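# Stand a closed box upright on a cork mat

## Task

A closed box lies flat on its biggest face on the table, next to a loose cork mat. Set the box standing on one of its four narrow sides: upright, not tilted, not balanced on an edge, with that entire side resting on the mat. The mat must end up lying flat. It only counts if the box stays like that without the robot holding it, so release it and pull the hands away afterwards.

## Robot and tools

ROBOT. Two arms, left_arm and right_arm, each ending in an identical five-finger right hand (so the hands are not mirrored). Everything is reported in one scene frame: origin on the table top midway between the arms, +z up, +x out over the table, left_arm on the +y side. The names left and right do not refer to image sides.

HAND POINT. Each arm is steered by a hand point fixed to the palm, 0.05 m in front of it, where index pad and thumb tip meet in a pinch. Its own axes: +z along the straightened fingers (fingertips 0.06 to 0.07 m beyond it), +y out of the palm, +x across the palm toward the little finger. Sideways the hand spans about 0.08 m on the little-finger side and 0.02 m (thumb tucked in front) to 0.09 m on the thumb side. A wrist bracket on the little-finger side juts 0.03 m past the point along +y and 0.11 m across, and can collide. Rotating the hand shifts the point slightly.

ROW FORMAT. Every command row is a single list of 28 numbers, each between -1 and 1, covering both arms even if one stays still: left_arm dx, dy, dz, rx, ry, rz, then left_gripper little, ring, middle, index, thumb_bend, thumb_turn, force_limit, speed; then the same 14 for right_arm and right_gripper. dx..rz are an offset, not a pose: the target is displaced from the hand point's pose in the most recent result showing it (or, before any such result, and for second and later calls within one reply, from where the arm is when the action begins), expressed in the hand point's own axes. Scale: 1.0 = 0.6 m or 180 degrees; rx, ry, rz form one rotation vector. Every row in a list counts from that same starting pose, not from the previous row. All-zero offsets drive the arm back to that start, so they do not mean hold still. Each step the command is clipped to within 100 mm and 16 degrees of the measured pose; arm motion lags commands by about 0.17 s.

HAND NUMBERS are absolute targets, not offsets. Fingers: +1 straight, -1 curled into the palm. thumb_bend: +1 straight, -1 fully bent. thumb_turn: +1 beside the palm, -1 in front of it. A pinch is roughly index -0.22, thumb_bend -0.75, thumb_turn -0.57. force_limit maps -1..+1 to about 0..10 N fingertip force (0..15 N for the two thumb motors) and only stops closing. speed maps -1..+1 to near zero..full (full travel 0.6 s). With the thumb turned fully in front, the hand can wrap an object 0.035 to 0.08 m wide across the palm; turn the thumb before arriving. A motor moves only when its target changes by at least 0.01, then locks when it arrives or hits force_limit. For a soft grip close at speed -0.9 or below. To keep a hand unchanged, resend its last eight numbers; before any were sent, use its hand_measured six values plus hand_force_limit and hand_speed.

TOOLS.
execute_actions {"actions": [...], "pictures": bool}: the list holds at most one item. Empty list: just report state. {"rows": [[28 numbers], ...], "steps": n}: up to 15 rows and 15 steps of 1/30 s (default 15); the last row repeats if rows run out. {"steps": n} alone: wait until n steps (max 300) have passed since the previous result, reply time included.
move {"target": [28 numbers], "speed": m/s 0.002 to 0.5 (default 0.25; turning up to twice that in rad/s), "stop_force": N 13 to 80, optional}: straight-line paths for both hand points toward offsets counted as above, lasting 0.5 to 10 s and ending together. Hand numbers are sent at the start. With stop_force, an arm halts and backs off 2 steps once its wrist sensor feels that much extra push along its direction of travel; use it only for slow, non-rotating approaches, and omit it when pulling away from something being pressed. The result adds a move: line (done, off_target, moving, held, contact, fault) plus any limits (paced = pose clipped, held = steps blocked).
wait {"seconds": 0 to 10}: let time pass with nothing new sent.
zoom_image {"camera", "region": [x0, y0, x1, y1]}: enlarge part of a camera's last image, region up to 504x504 px. Cameras: cam_head_left, cam_head_right, cam_high, cam_low, cam_left_wrist, cam_right_wrist, each 504x504.
show_instructions {}: shows the reference page(s).
finished_scene {"scene": current scene number}: ends and grades the scene, irreversible. Finish with box standing free and hands clear.

RESULTS. The state line gives each hand point's position (m) and quaternion wxyz plus velocities; long reaches make it less accurate. Hand fields hand_measured, hand_stopped_by (moving, target, force, stalled, fault), hand_load_n (positive pushes a finger open) list six values in motor order; a lost grip shows as loads dropping near 0. Wrist force/torque are in the hand point axes, noisy (offset up to ~5.5 N, noise ~3.4 N, saturating near 100 N). "pose unreachable" and HELD mean a clearance check altered or blocked commands. "Hand target" shows where the controller is driving each arm.

AVOID. Arms are stiff: commanding even slightly past a firm contact, or a fast touch, can trigger a fault stop (a joint load limit, or 150 N on the arm), freezing that arm for 10 s. Never let the arms strike or press each other. Do not push anything off the table, drop or slam the box, or drag the mat out of flat. Motors heat while holding loads; MOTOR HOT appears from 70 °C and braking at 85 °C. Objects may occasionally get a small push by themselves.

Each tool is called after "Call:" as a command line: name --argument value for each argument, lists and objects as JSON in quotes; but a table of rows of numbers goes row by row, as --pt "numbers of a row", without its own name.

Reference images:

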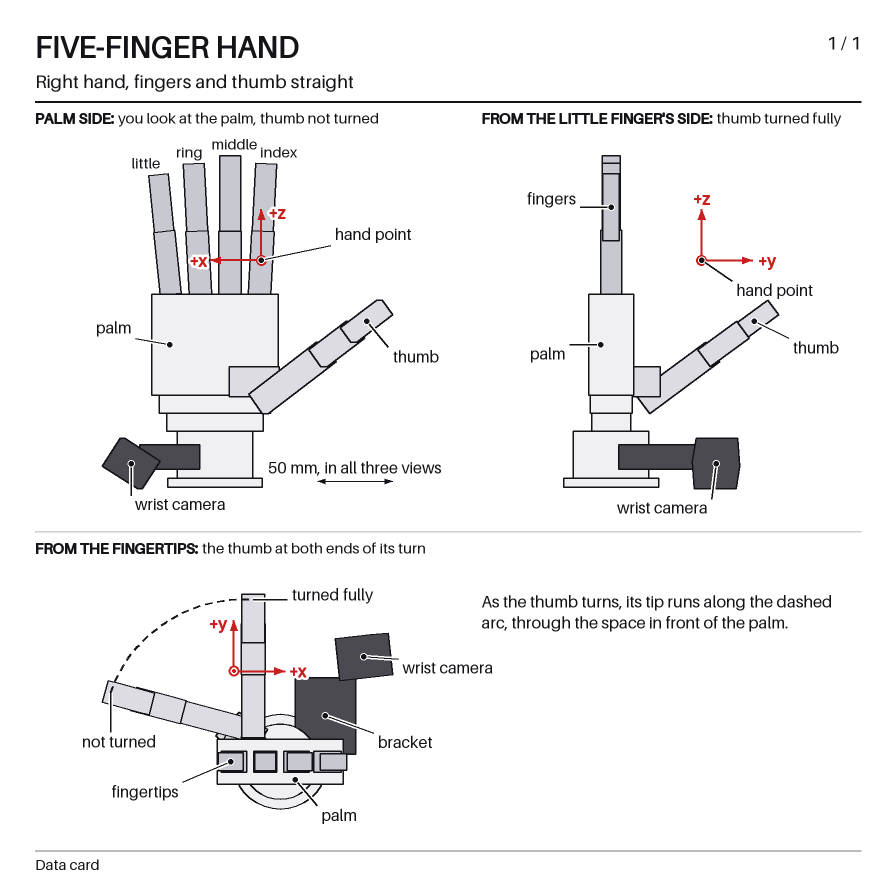

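## Session

Call:
execute_actions --actions '[]'

Scene clock: 0.00 s of 5600.00 s.
left_arm: end_effector_position=(+0.0377, +1.0982, +0.5749) hand_measured=(+1.000, +1.000, +1.000, +1.000, +1.000, +1.000) hand_load_n=(+0.0, +0.0, +0.0, +0.0, +0.0, +0.0) hand_stopped_by=(target, target, target, target, target, target) hand_force_limit=0.00 hand_speed=-0.80 end_effector_quat_wxyz=(-0.050, -0.683, +0.729, +0.008) end_effector_velocity=(+0.001, +0.000, -0.000) end_effector_angular_velocity=(-0.001, +0.001, -0.002) | right_arm: end_effector_position=(-0.0164, -1.3162, +0.6422) hand_measured=(+1.000, +1.000, +1.000, +1.000, +1.000, +1.000) hand_load_n=(+0.0, +0.0, +0.0, +0.0, +0.0, +0.0) hand_stopped_by=(target, target, target, target, target, target) hand_force_limit=0.00 hand_speed=-0.80 end_effector_quat_wxyz=(-0.018, +0.712, +0.701, -0.040) end_effector_velocity=(-0.000, -0.000, -0.001) end_effector_angular_velocity=(+0.002, -0.001, -0.000)
Joint positions: left_arm=[ 1.083 -1.572  1.513  1.718  1.518 -1.941] | right_arm=[-1.966 -1.528  1.305  1.735  1.636 -1.937]
Joint velocities: left_arm=[-0.001  0.001  0.     0.    -0.001  0.   ] | right_arm=[-0.     0.001  0.     0.001 -0.     0.   ]
Joint torques (N m, as the arm reports them, + toward a larger angle): no reading
Wrist force (N, on the end effector, along its own x y z axes, offset not removed): no reading
Wrist torque (N m, same axes, about the end effector's origin, offset not removed): no reading
Hand target (left_arm): +0.038, +1.098, +0.575; +0.050, +0.683, -0.729, -0.008
Hand target (right_arm): -0.016, -1.316, +0.642; -0.018, +0.712, +0.701, -0.040

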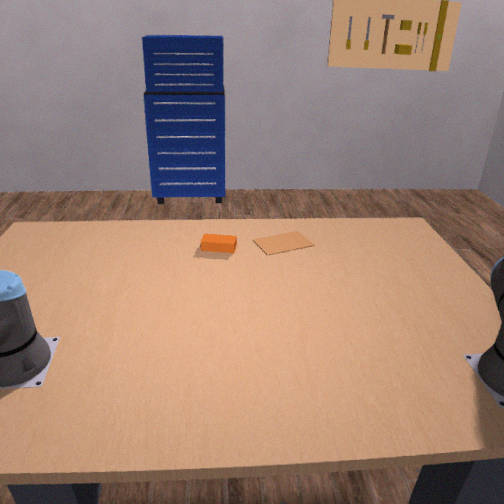

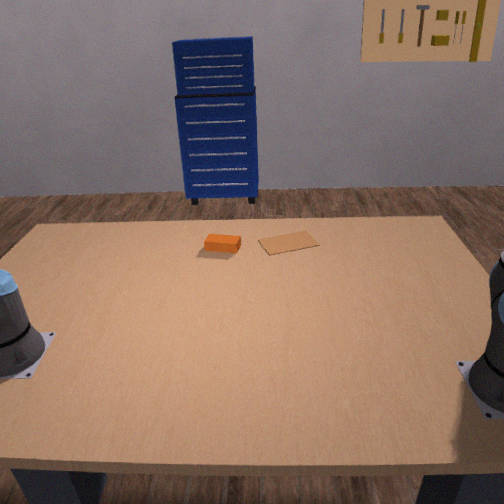

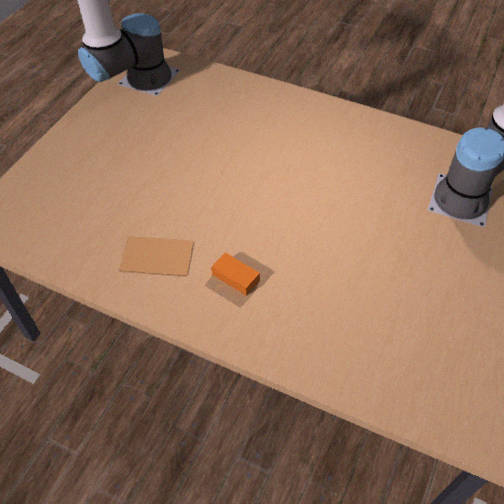

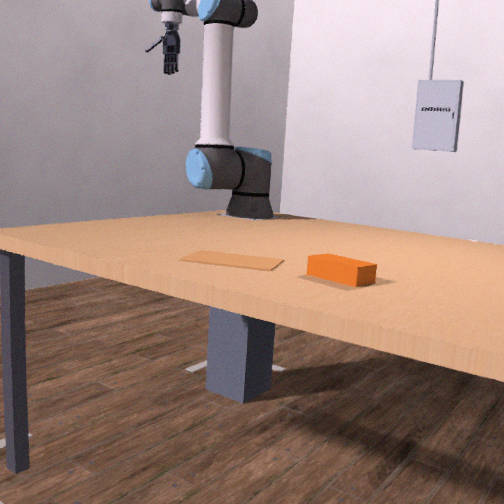

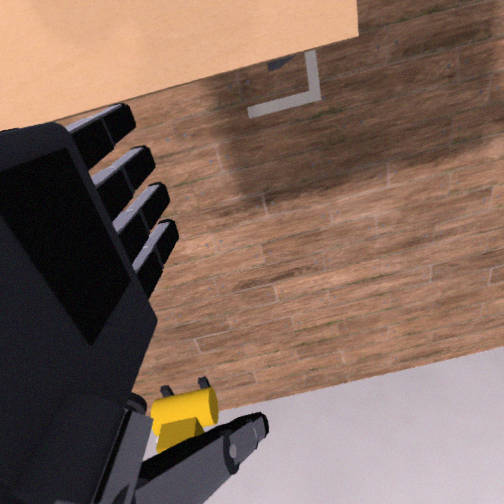

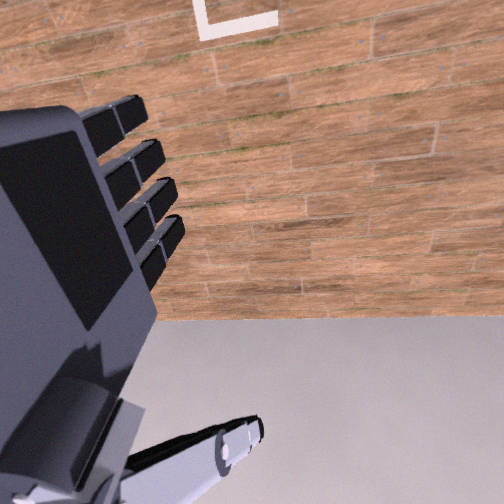

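Call:
zoom_image --camera "cam_high" --region '[100, 200, 300, 330]'

Call:
zoom_image --camera "cam_head_left" --region '[180, 210, 330, 280]'

Call:
zoom_image --camera "cam_low" --region '[170, 230, 410, 310]'

Region (100, 200, 300, 330) of cam_high's 504x504 image, scaled by 2.520, with more detail than that image has; it fills the top 328 rows of this view, and the rest is white.

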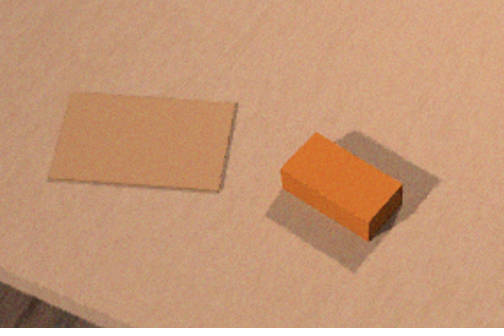

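Region (180, 210, 330, 280) of cam_head_left's 504x504 image, scaled by 3.360, with more detail than that image has; it fills the top 235 rows of this view, and the rest is white.

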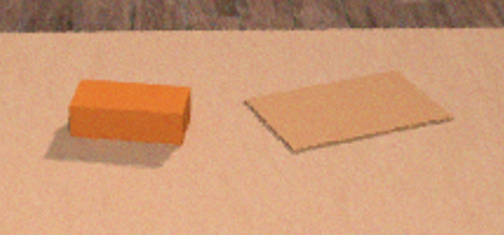

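Region (170, 230, 410, 310) of cam_low's 504x504 image, scaled by 2.100, with more detail than that image has.

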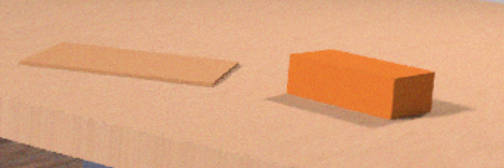

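Call:
move --target '[0.827,-0.926,0.187,0.11,0,0, 0.55,0.55,0.55,0.55,1,-1,0,0, 0,0,0,0,0,0, 1,1,1,1,1,1,0,-0.8]' --speed 0.4

Scene clock: 122.67 s of 5600.00 s.
left_arm: end_effector_position=(+0.5508, +0.5604, +0.4510) hand_measured=(+0.550, +0.550, +0.550, +0.550, +1.000, -1.000) hand_load_n=(+0.0, +0.0, +0.0, +0.0, +0.0, +0.0) hand_stopped_by=(target, target, target, target, target, target) hand_force_limit=0.00 hand_speed=0.00 end_effector_quat_wxyz=(+0.068, -0.681, +0.719, -0.119) end_effector_velocity=(+0.002, -0.001, +0.000) end_effector_angular_velocity=(+0.000, -0.002, +0.001) | right_arm: end_effector_position=(-0.0164, -1.3162, +0.6422) hand_measured=(+1.000, +1.000, +1.000, +1.000, +1.000, +1.000) hand_load_n=(+0.0, +0.0, +0.0, +0.0, +0.0, +0.0) hand_stopped_by=(target, target, target, target, target, target) hand_force_limit=0.00 hand_speed=-0.80 end_effector_quat_wxyz=(-0.018, +0.712, +0.701, -0.040) end_effector_velocity=(-0.000, -0.001, -0.000) end_effector_angular_velocity=(+0.000, -0.000, -0.000)
Joint positions: left_arm=[-0.557 -1.631  1.691  1.241  1.514 -3.582] | right_arm=[-1.966 -1.528  1.305  1.735  1.636 -1.937]
Joint velocities: left_arm=[-0.001  0.003 -0.003 -0.001 -0.002 -0.002] | right_arm=[-0.     0.002 -0.001 -0.001  0.     0.   ]
Joint torques (N m, as the arm reports them, + toward a larger angle): left_arm=[-20.38 -21.91 -48.34   0.9   -2.41  -1.19] | right_arm=[ -1.02 -41.73 -35.53   4.68   0.15  -0.13]
Wrist force (N, on the end effector, along its own x y z axes, offset not removed): left_arm=[-1.7 0.9 1.5] | right_arm=[2.3 -1.6 1.0]
Wrist torque (N m, same axes, about the end effector's origin, offset not removed): left_arm=[-0.01 0.06 -0.07] | right_arm=[-0.15 -0.40 0.01]
Hand target (left_arm): +0.551, +0.560, +0.451; -0.068, +0.681, -0.719, +0.119
Hand target (right_arm): -0.016, -1.316, +0.642; -0.018, +0.712, +0.701, -0.040
Off the commanded pose (left_arm): 0.002 m, 0 deg.
Off the commanded pose (right_arm): 0.000 m, 0 deg.
After step 90, 117.00 s passed at rest.
move: done; limits=paced

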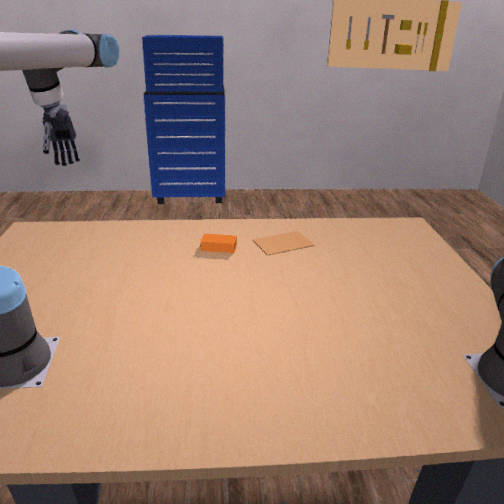

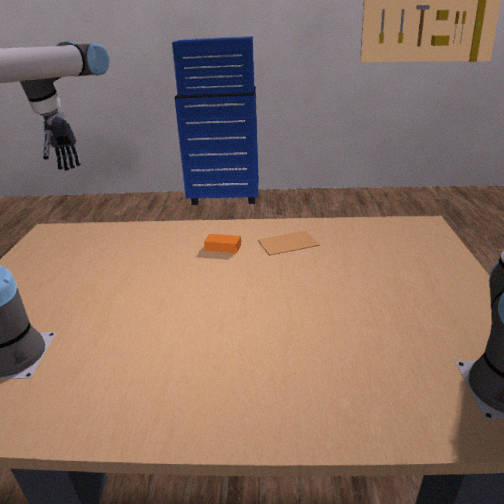

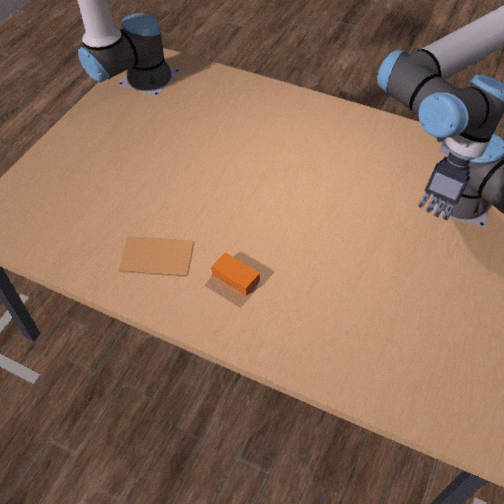

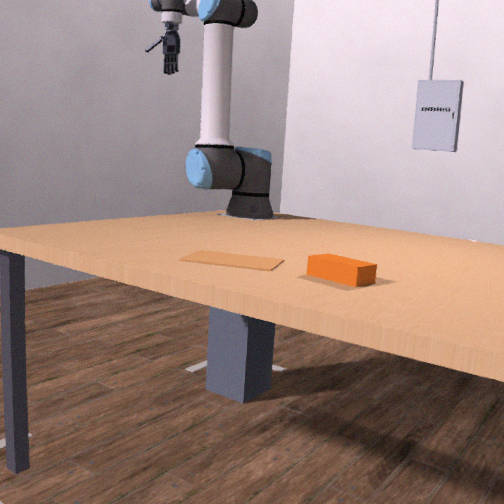

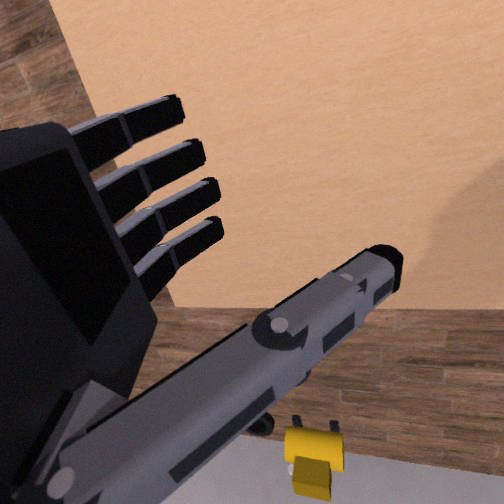

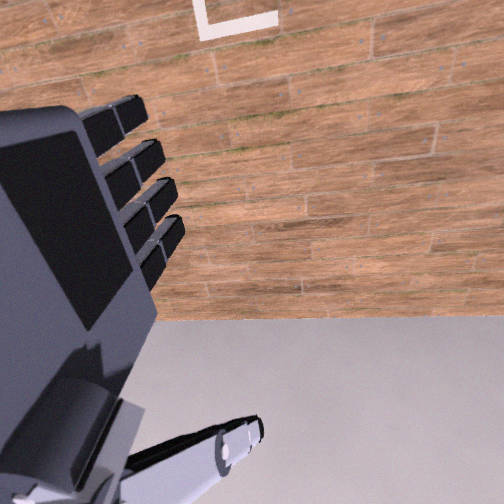

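Call:
move --target '[0.792,-0.1427,0.4917,0.2033,-0.0005,0.0368, 0.55,0.55,0.55,0.55,1,-1,0,0, 0,0,0,0,0,0, 1,1,1,1,1,1,0,-0.8]' --speed 0.35

Scene clock: 138.73 s of 5600.00 s.
left_arm: end_effector_position=(+0.6800, +0.0598, +0.2206) hand_measured=(+0.550, +0.550, +0.550, +0.550, +1.000, -1.000) hand_load_n=(+0.0, +0.0, +0.0, +0.0, +0.0, +0.0) hand_stopped_by=(target, target, target, target, target, target) hand_force_limit=0.00 hand_speed=0.00 end_effector_quat_wxyz=(+0.285, -0.584, +0.683, -0.334) end_effector_velocity=(+0.002, -0.001, -0.002) end_effector_angular_velocity=(+0.001, -0.002, +0.001) | right_arm: end_effector_position=(-0.0164, -1.3162, +0.6422) hand_measured=(+1.000, +1.000, +1.000, +1.000, +1.000, +1.000) hand_load_n=(+0.0, +0.0, +0.0, +0.0, +0.0, +0.0) hand_stopped_by=(target, target, target, target, target, target) hand_force_limit=0.00 hand_speed=-0.80 end_effector_quat_wxyz=(-0.018, +0.712, +0.701, -0.040) end_effector_velocity=(+0.000, +0.001, +0.001) end_effector_angular_velocity=(+0.000, -0.000, -0.000)
Joint positions: left_arm=[-1.227 -1.165  1.606  0.534  0.835 -3.924] | right_arm=[-1.966 -1.528  1.305  1.735  1.636 -1.937]
Joint velocities: left_arm=[ 0.001  0.004 -0.003 -0.003 -0.002  0.002] | right_arm=[ 0.    -0.001 -0.     0.001 -0.     0.001]
Joint torques (N m, as the arm reports them, + toward a larger angle): left_arm=[-20.04 -52.66 -43.2   -0.42  -3.37   2.78] | right_arm=[ -0.85 -42.99 -35.22   4.84   0.22  -0.29]
Wrist force (N, on the end effector, along its own x y z axes, offset not removed): left_arm=[0.4 -0.2 -1.2] | right_arm=[0.5 1.4 1.4]
Wrist torque (N m, same axes, about the end effector's origin, offset not removed): left_arm=[-0.01 -0.11 0.01] | right_arm=[0.21 -0.12 -0.06]
Hand target (left_arm): +0.680, +0.060, +0.220; +0.285, -0.584, +0.683, -0.334
Hand target (right_arm): -0.016, -1.316, +0.642; -0.018, +0.712, +0.701, -0.040
Off the commanded pose (left_arm): 0.001 m, 0 deg.
Off the commanded pose (right_arm): 0.000 m, 0 deg.
After step 90, 10.70 s passed at rest.
move: done

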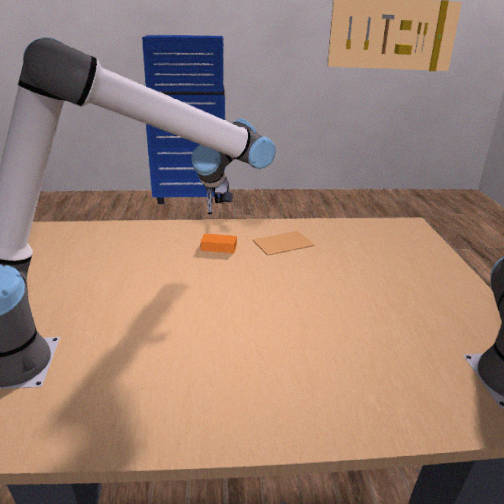

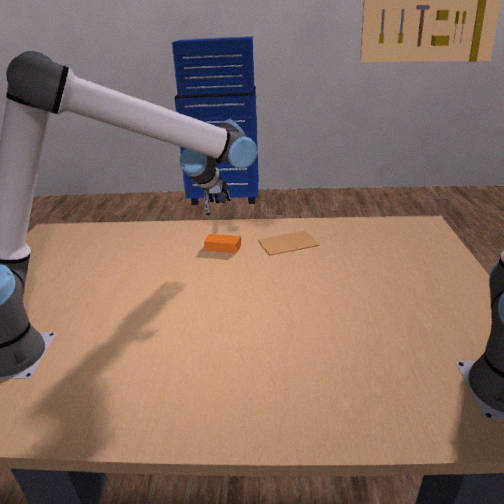

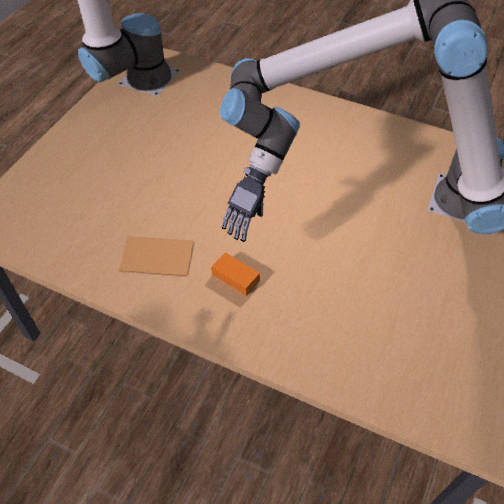

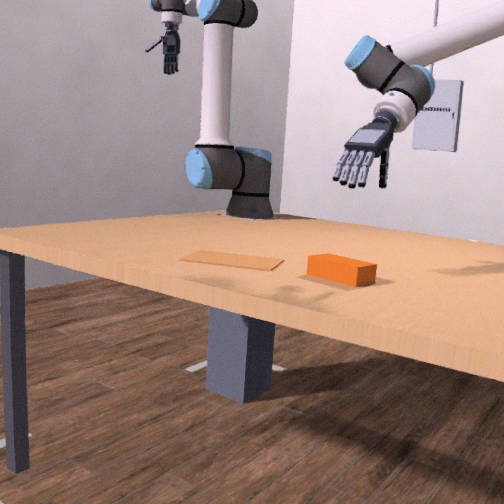

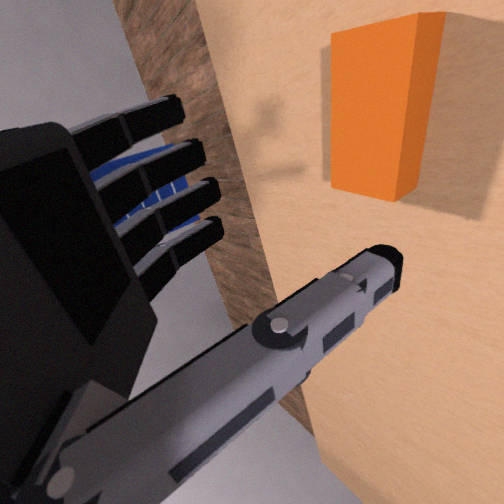

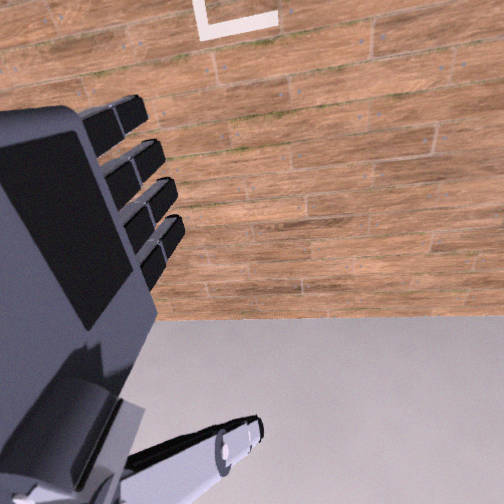

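Call:
zoom_image --camera "cam_left_wrist" --region '[280, 0, 504, 224]'

Call:
zoom_image --camera "cam_low" --region '[260, 110, 460, 310]'

Region (280, 0, 504, 224) of cam_left_wrist's 504x504 image, scaled by 2.250, with more detail than that image has.

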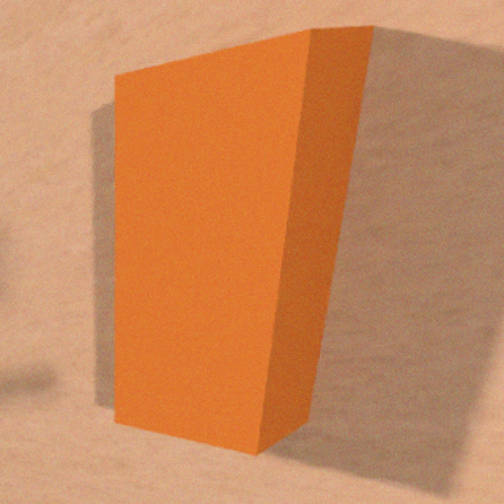

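Region (260, 110, 460, 310) of cam_low's 504x504 image, scaled by 2.520, with more detail than that image has.

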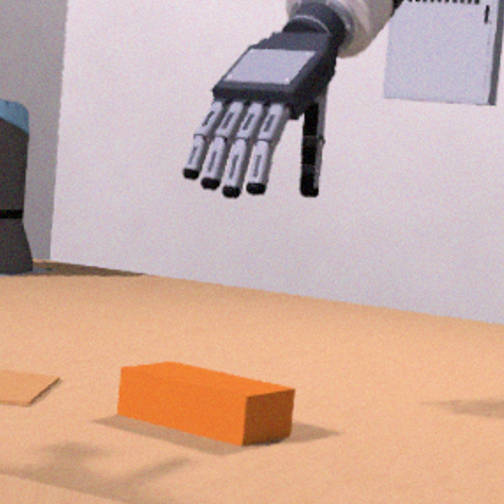

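Call:
move --target '[0.04,0.055,0.228,0,0,0, 0.55,0.55,0.55,0.55,1,-1,0,0, 0,0,0,0,0,0, 1,1,1,1,1,1,0,-0.8]' --speed 0.2

Scene clock: 195.60 s of 5600.00 s.
left_arm: end_effector_position=(+0.7626, +0.0225, +0.1106) hand_measured=(+0.550, +0.550, +0.550, +0.550, +1.000, -1.000) hand_load_n=(+0.0, +0.0, +0.0, +0.0, +0.0, +0.0) hand_stopped_by=(target, target, target, target, target, target) hand_force_limit=0.00 hand_speed=0.00 end_effector_quat_wxyz=(+0.285, -0.584, +0.683, -0.334) end_effector_velocity=(+0.002, -0.001, -0.002) end_effector_angular_velocity=(+0.001, +0.000, -0.000) | right_arm: end_effector_position=(-0.0164, -1.3162, +0.6422) hand_measured=(+1.000, +1.000, +1.000, +1.000, +1.000, +1.000) hand_load_n=(+0.0, +0.0, +0.0, +0.0, +0.0, +0.0) hand_stopped_by=(target, target, target, target, target, target) hand_force_limit=0.00 hand_speed=-0.80 end_effector_quat_wxyz=(-0.018, +0.712, +0.701, -0.040) end_effector_velocity=(-0.000, +0.001, +0.001) end_effector_angular_velocity=(-0.000, +0.001, -0.001)
Joint positions: left_arm=[-1.143 -0.97   1.504  0.383  0.884 -3.834] | right_arm=[-1.966 -1.528  1.305  1.735  1.636 -1.937]
Joint velocities: left_arm=[ 0.001  0.004 -0.003 -0.001  0.001  0.002] | right_arm=[ 0.    -0.001 -0.001  0.001  0.001  0.001]
Joint torques (N m, as the arm reports them, + toward a larger angle): left_arm=[ 20.38 -64.88 -43.21  -0.57   1.99   2.37] | right_arm=[ -1.22 -41.79 -36.19   4.93   0.54  -0.17]
Wrist force (N, on the end effector, along its own x y z axes, offset not removed): left_arm=[-1.4 2.1 3.9] | right_arm=[1.2 1.1 1.2]
Wrist torque (N m, same axes, about the end effector's origin, offset not removed): left_arm=[0.02 -0.05 -0.09] | right_arm=[0.29 -0.23 0.00]
Hand target (left_arm): +0.763, +0.022, +0.110; +0.285, -0.584, +0.683, -0.334
Hand target (right_arm): -0.016, -1.316, +0.642; -0.018, +0.712, +0.701, -0.040
Off the commanded pose (left_arm): 0.000 m, 0 deg.
Off the commanded pose (right_arm): 0.000 m, 0 deg.
After step 90, 52.53 s passed at rest.
move: done

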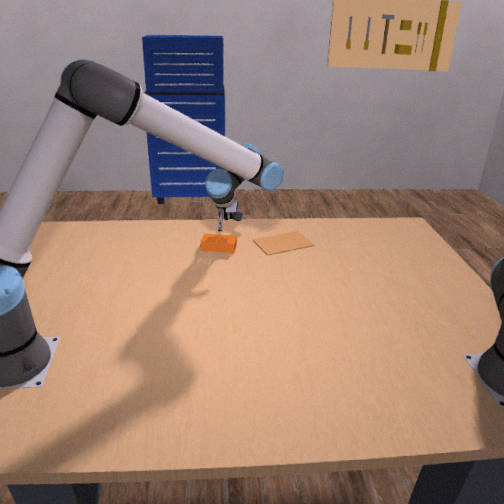

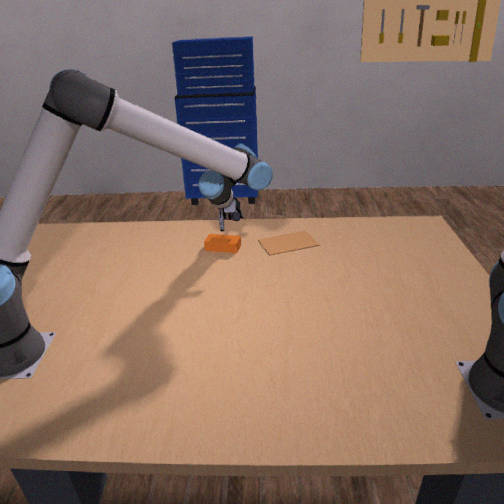

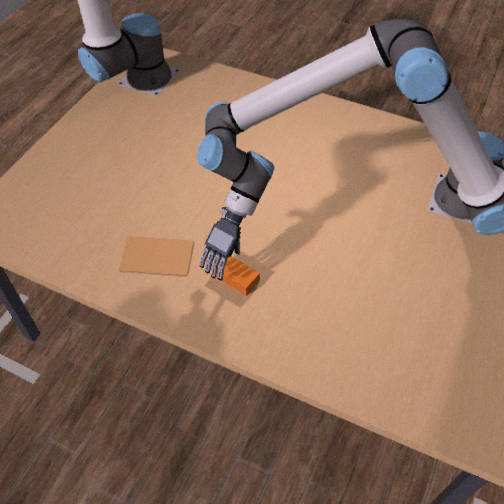

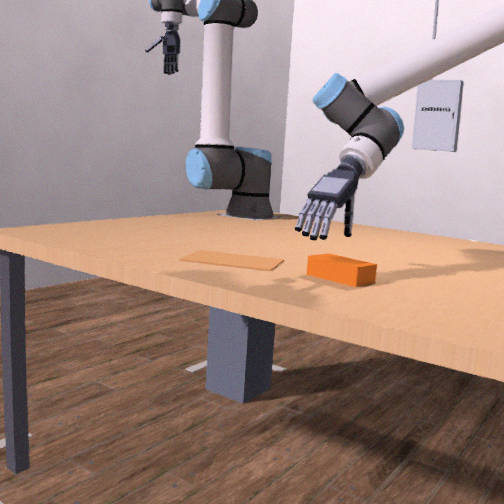

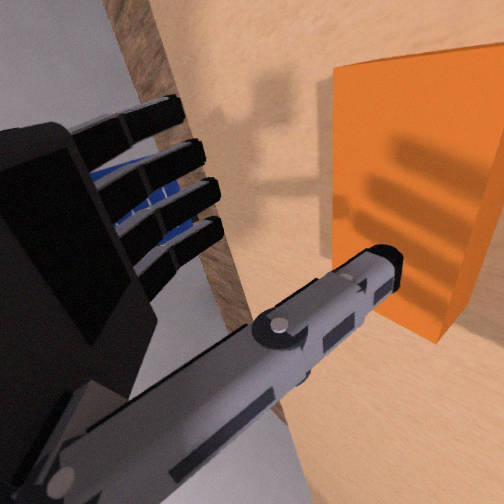

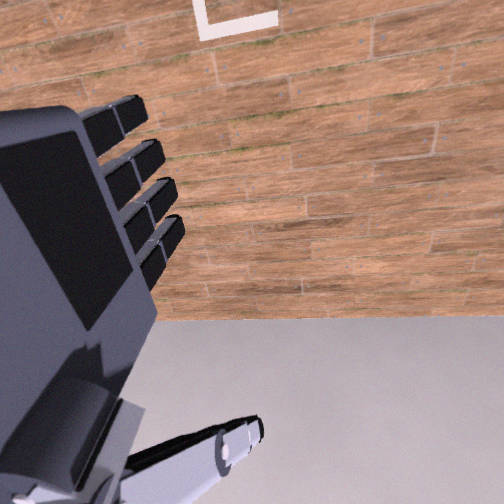

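Call:
zoom_image --camera "cam_left_wrist" --region '[184, 30, 504, 350]'

Call:
zoom_image --camera "cam_low" --region '[270, 160, 410, 300]'

Call:
zoom_image --camera "cam_high" --region '[170, 200, 290, 320]'

Region (184, 30, 504, 350) of cam_left_wrist's 504x504 image, scaled by 1.575, with more detail than that image has.

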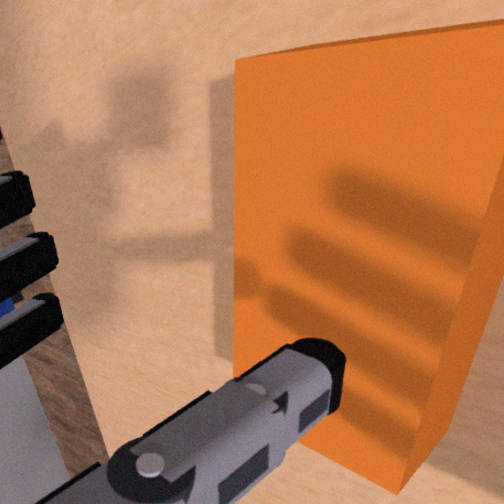

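Region (270, 160, 410, 300) of cam_low's 504x504 image, scaled by 3.600, with more detail than that image has.

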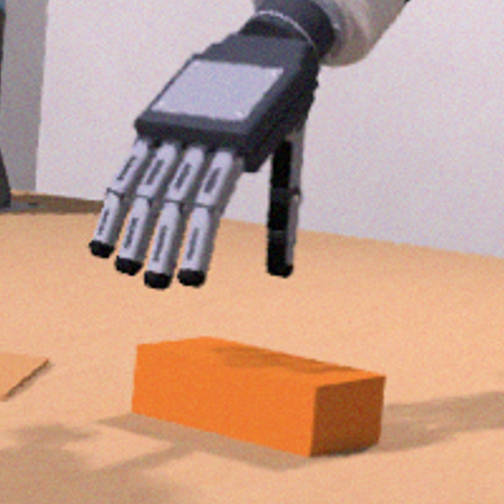

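Region (170, 200, 290, 320) of cam_high's 504x504 image, scaled by 4.200, with more detail than that image has.

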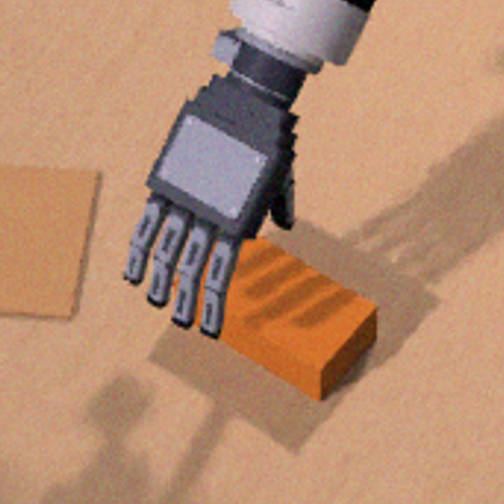

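Call:
move --target '[0.01,0.061,0.003,0,0,0, 0.55,0.55,0.55,0.55,1,-1,0,0, 0,0,0,0,0,0, 1,1,1,1,1,1,0,-0.8]' --speed 0.1

Scene clock: 256.67 s of 5600.00 s.
left_arm: end_effector_position=(+0.7410, +0.0197, +0.0809) hand_measured=(+0.550, +0.550, +0.550, +0.550, +1.000, -1.000) hand_load_n=(+0.0, +0.0, +0.0, +0.0, +0.0, +0.0) hand_stopped_by=(target, target, target, target, target, target) hand_force_limit=0.00 hand_speed=0.00 end_effector_quat_wxyz=(+0.285, -0.584, +0.683, -0.334) end_effector_velocity=(-0.003, -0.001, -0.001) end_effector_angular_velocity=(+0.000, +0.000, -0.002) | right_arm: end_effector_position=(-0.0164, -1.3162, +0.6422) hand_measured=(+1.000, +1.000, +1.000, +1.000, +1.000, +1.000) hand_load_n=(+0.0, +0.0, +0.0, +0.0, +0.0, +0.0) hand_stopped_by=(target, target, target, target, target, target) hand_force_limit=0.00 hand_speed=-0.80 end_effector_quat_wxyz=(-0.018, +0.712, +0.701, -0.040) end_effector_velocity=(-0.000, +0.000, +0.000) end_effector_angular_velocity=(+0.000, +0.000, -0.000)
Joint positions: left_arm=[-1.171 -0.958  1.548  0.345  0.867 -3.863] | right_arm=[-1.966 -1.528  1.305  1.735  1.636 -1.937]
Joint velocities: left_arm=[-0.004  0.     0.003 -0.002 -0.001 -0.002] | right_arm=[-0.    -0.    -0.     0.001  0.     0.   ]
Joint torques (N m, as the arm reports them, + toward a larger angle): left_arm=[-18.02 -66.99 -28.81  -1.    -3.29  -1.53] | right_arm=[ -1.18 -42.36 -35.1    4.97   0.36  -0.29]
Wrist force (N, on the end effector, along its own x y z axes, offset not removed): left_arm=[-1.0 2.3 -0.8] | right_arm=[1.2 0.9 2.4]
Wrist torque (N m, same axes, about the end effector's origin, offset not removed): left_arm=[0.47 0.08 -0.02] | right_arm=[0.05 -0.26 -0.01]
Hand target (left_arm): +0.741, +0.020, +0.081; +0.285, -0.584, +0.683, -0.334
Hand target (right_arm): -0.016, -1.316, +0.642; -0.018, +0.712, +0.701, -0.040
Off the commanded pose (left_arm): 0.000 m, 0 deg.
Off the commanded pose (right_arm): 0.000 m, 0 deg.
After step 90, 57.13 s passed at rest.
move: done

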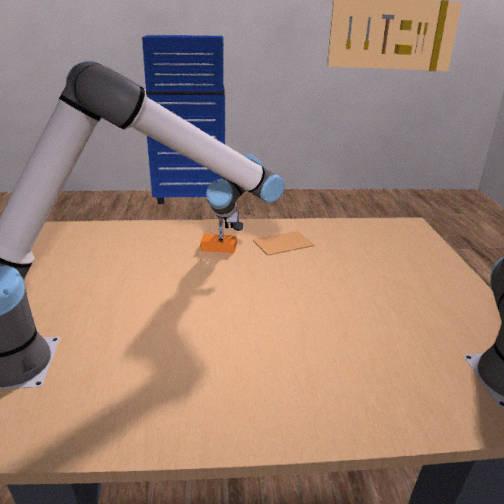

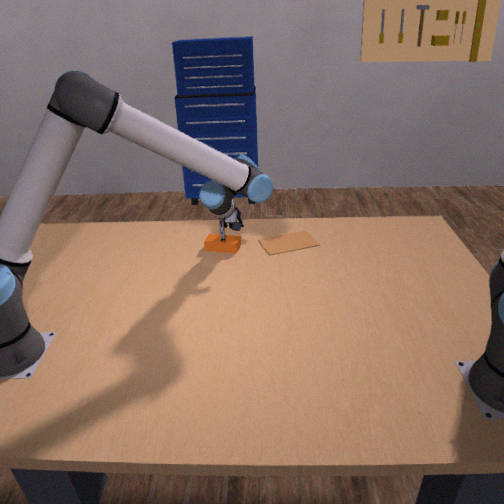

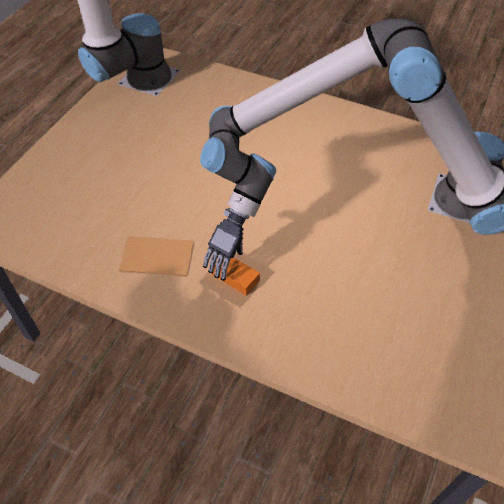

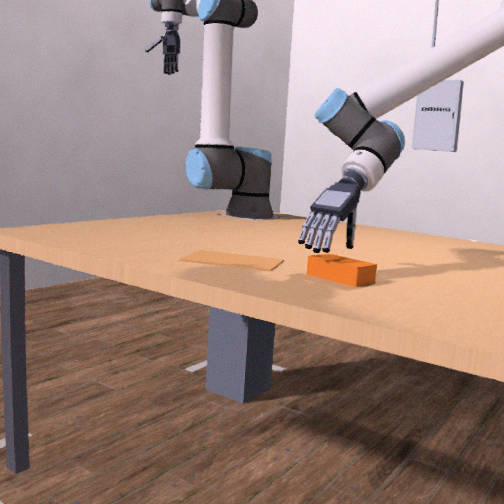

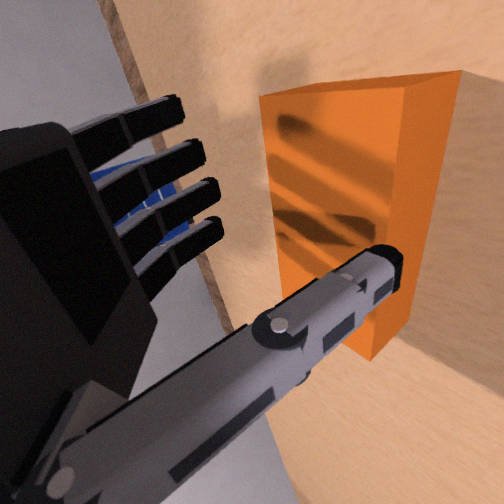

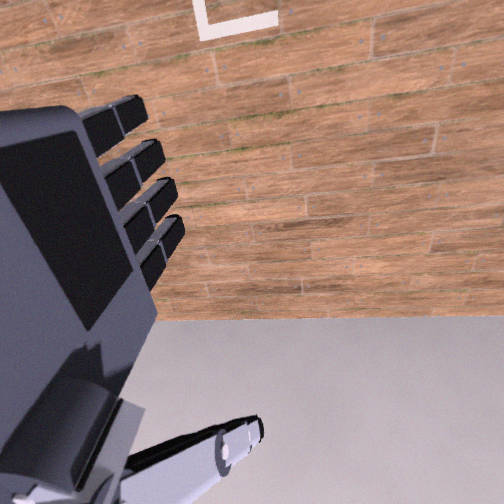

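Call:
move --target '[0,0.0513,0.0398,0,0,0, 0.55,0.55,0.55,0.55,1,-1,0,0, 0,0,0,0,0,0, 1,1,1,1,1,1,0,-0.8]' --speed 0.05 --stop_force 15

Scene clock: 266.23 s of 5600.00 s.
left_arm: end_effector_position=(+0.7408, +0.0196, +0.0421) hand_measured=(+0.550, +0.550, +0.550, +0.550, +1.000, -1.000) hand_load_n=(+0.0, +0.0, +0.0, +0.0, +0.0, +0.0) hand_stopped_by=(target, target, target, target, target, target) hand_force_limit=0.00 hand_speed=0.00 end_effector_quat_wxyz=(+0.285, -0.584, +0.683, -0.334) end_effector_velocity=(+0.001, +0.000, -0.003) end_effector_angular_velocity=(-0.000, -0.000, +0.000) | right_arm: end_effector_position=(-0.0164, -1.3162, +0.6422) hand_measured=(+1.000, +1.000, +1.000, +1.000, +1.000, +1.000) hand_load_n=(+0.0, +0.0, +0.0, +0.0, +0.0, +0.0) hand_stopped_by=(target, target, target, target, target, target) hand_force_limit=0.00 hand_speed=-0.80 end_effector_quat_wxyz=(-0.018, +0.712, +0.701, -0.040) end_effector_velocity=(-0.000, -0.000, -0.000) end_effector_angular_velocity=(+0.001, +0.000, +0.001)
Joint positions: left_arm=[-1.171 -0.921  1.566  0.291  0.867 -3.863] | right_arm=[-1.966 -1.528  1.305  1.735  1.636 -1.937]
Joint velocities: left_arm=[ 0.001  0.003  0.001 -0.004  0.     0.001] | right_arm=[ 0.     0.001 -0.    -0.     0.001 -0.001]
Joint torques (N m, as the arm reports them, + toward a larger angle): left_arm=[-10.28 -67.26 -26.78  -0.48  -2.25   2.76] | right_arm=[ -1.91 -42.62 -35.53   5.01   0.37  -0.2 ]
Wrist force (N, on the end effector, along its own x y z axes, offset not removed): left_arm=[0.8 0.8 0.2] | right_arm=[2.4 0.9 1.4]
Wrist torque (N m, same axes, about the end effector's origin, offset not removed): left_arm=[0.05 -0.25 0.03] | right_arm=[0.23 -0.36 0.11]
Hand target (left_arm): +0.741, +0.020, +0.042; +0.285, -0.584, +0.683, -0.334
Hand target (right_arm): -0.016, -1.316, +0.642; -0.018, +0.712, +0.701, -0.040
Off the commanded pose (left_arm): 0.000 m, 0 deg.
Off the commanded pose (right_arm): 0.000 m, 0 deg.
After step 90, 5.37 s passed at rest.
move: done

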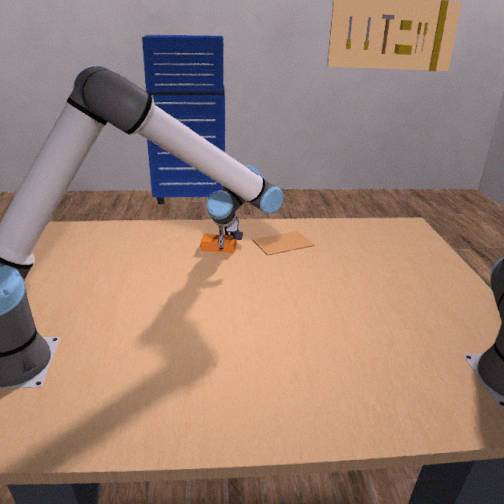

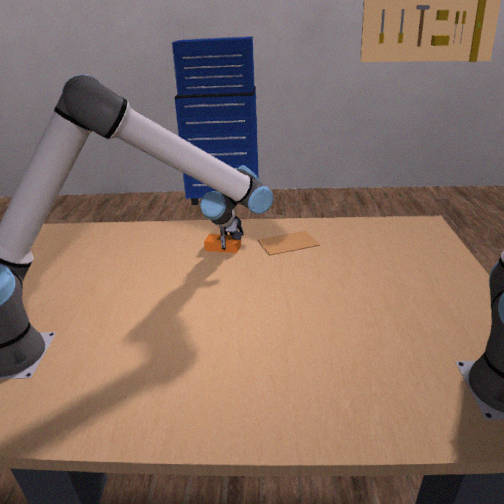

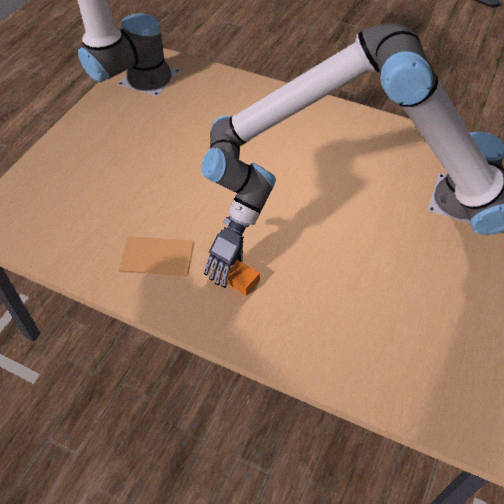

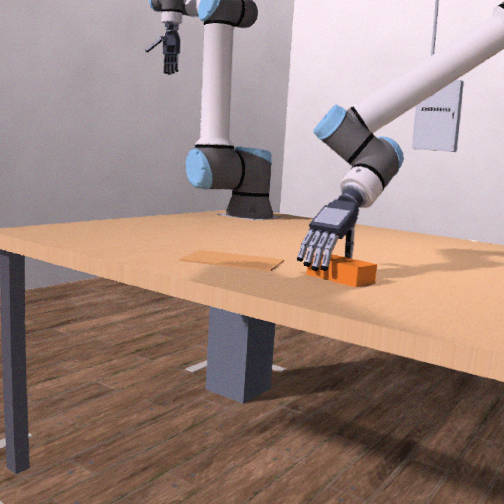

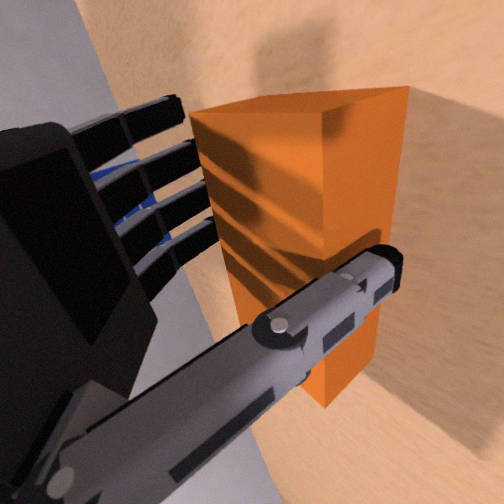

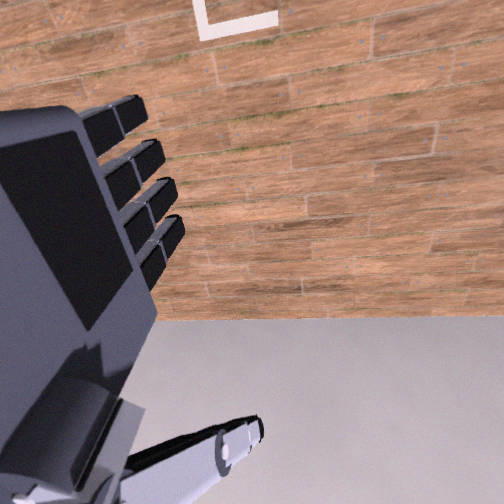

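Call:
zoom_image --camera "cam_low" --region '[280, 190, 390, 300]'

Call:
zoom_image --camera "cam_head_left" --region '[185, 200, 255, 270]'

Region (280, 190, 390, 300) of cam_low's 504x504 image, scaled by 4.582, with more detail than that image has.

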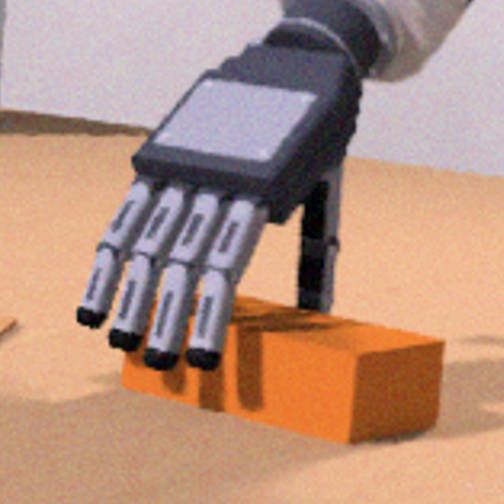

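Region (185, 200, 255, 270) of cam_head_left's 504x504 image, scaled by 7.200, with more detail than that image has.

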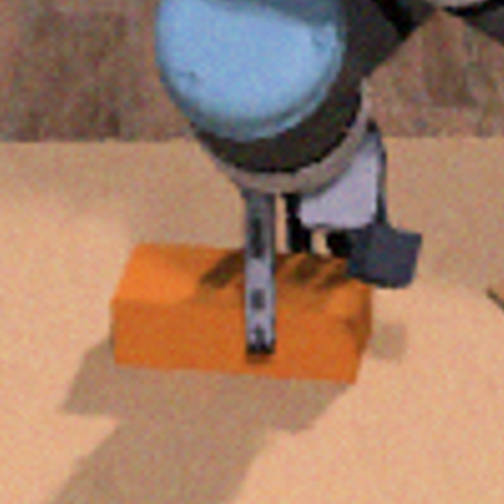

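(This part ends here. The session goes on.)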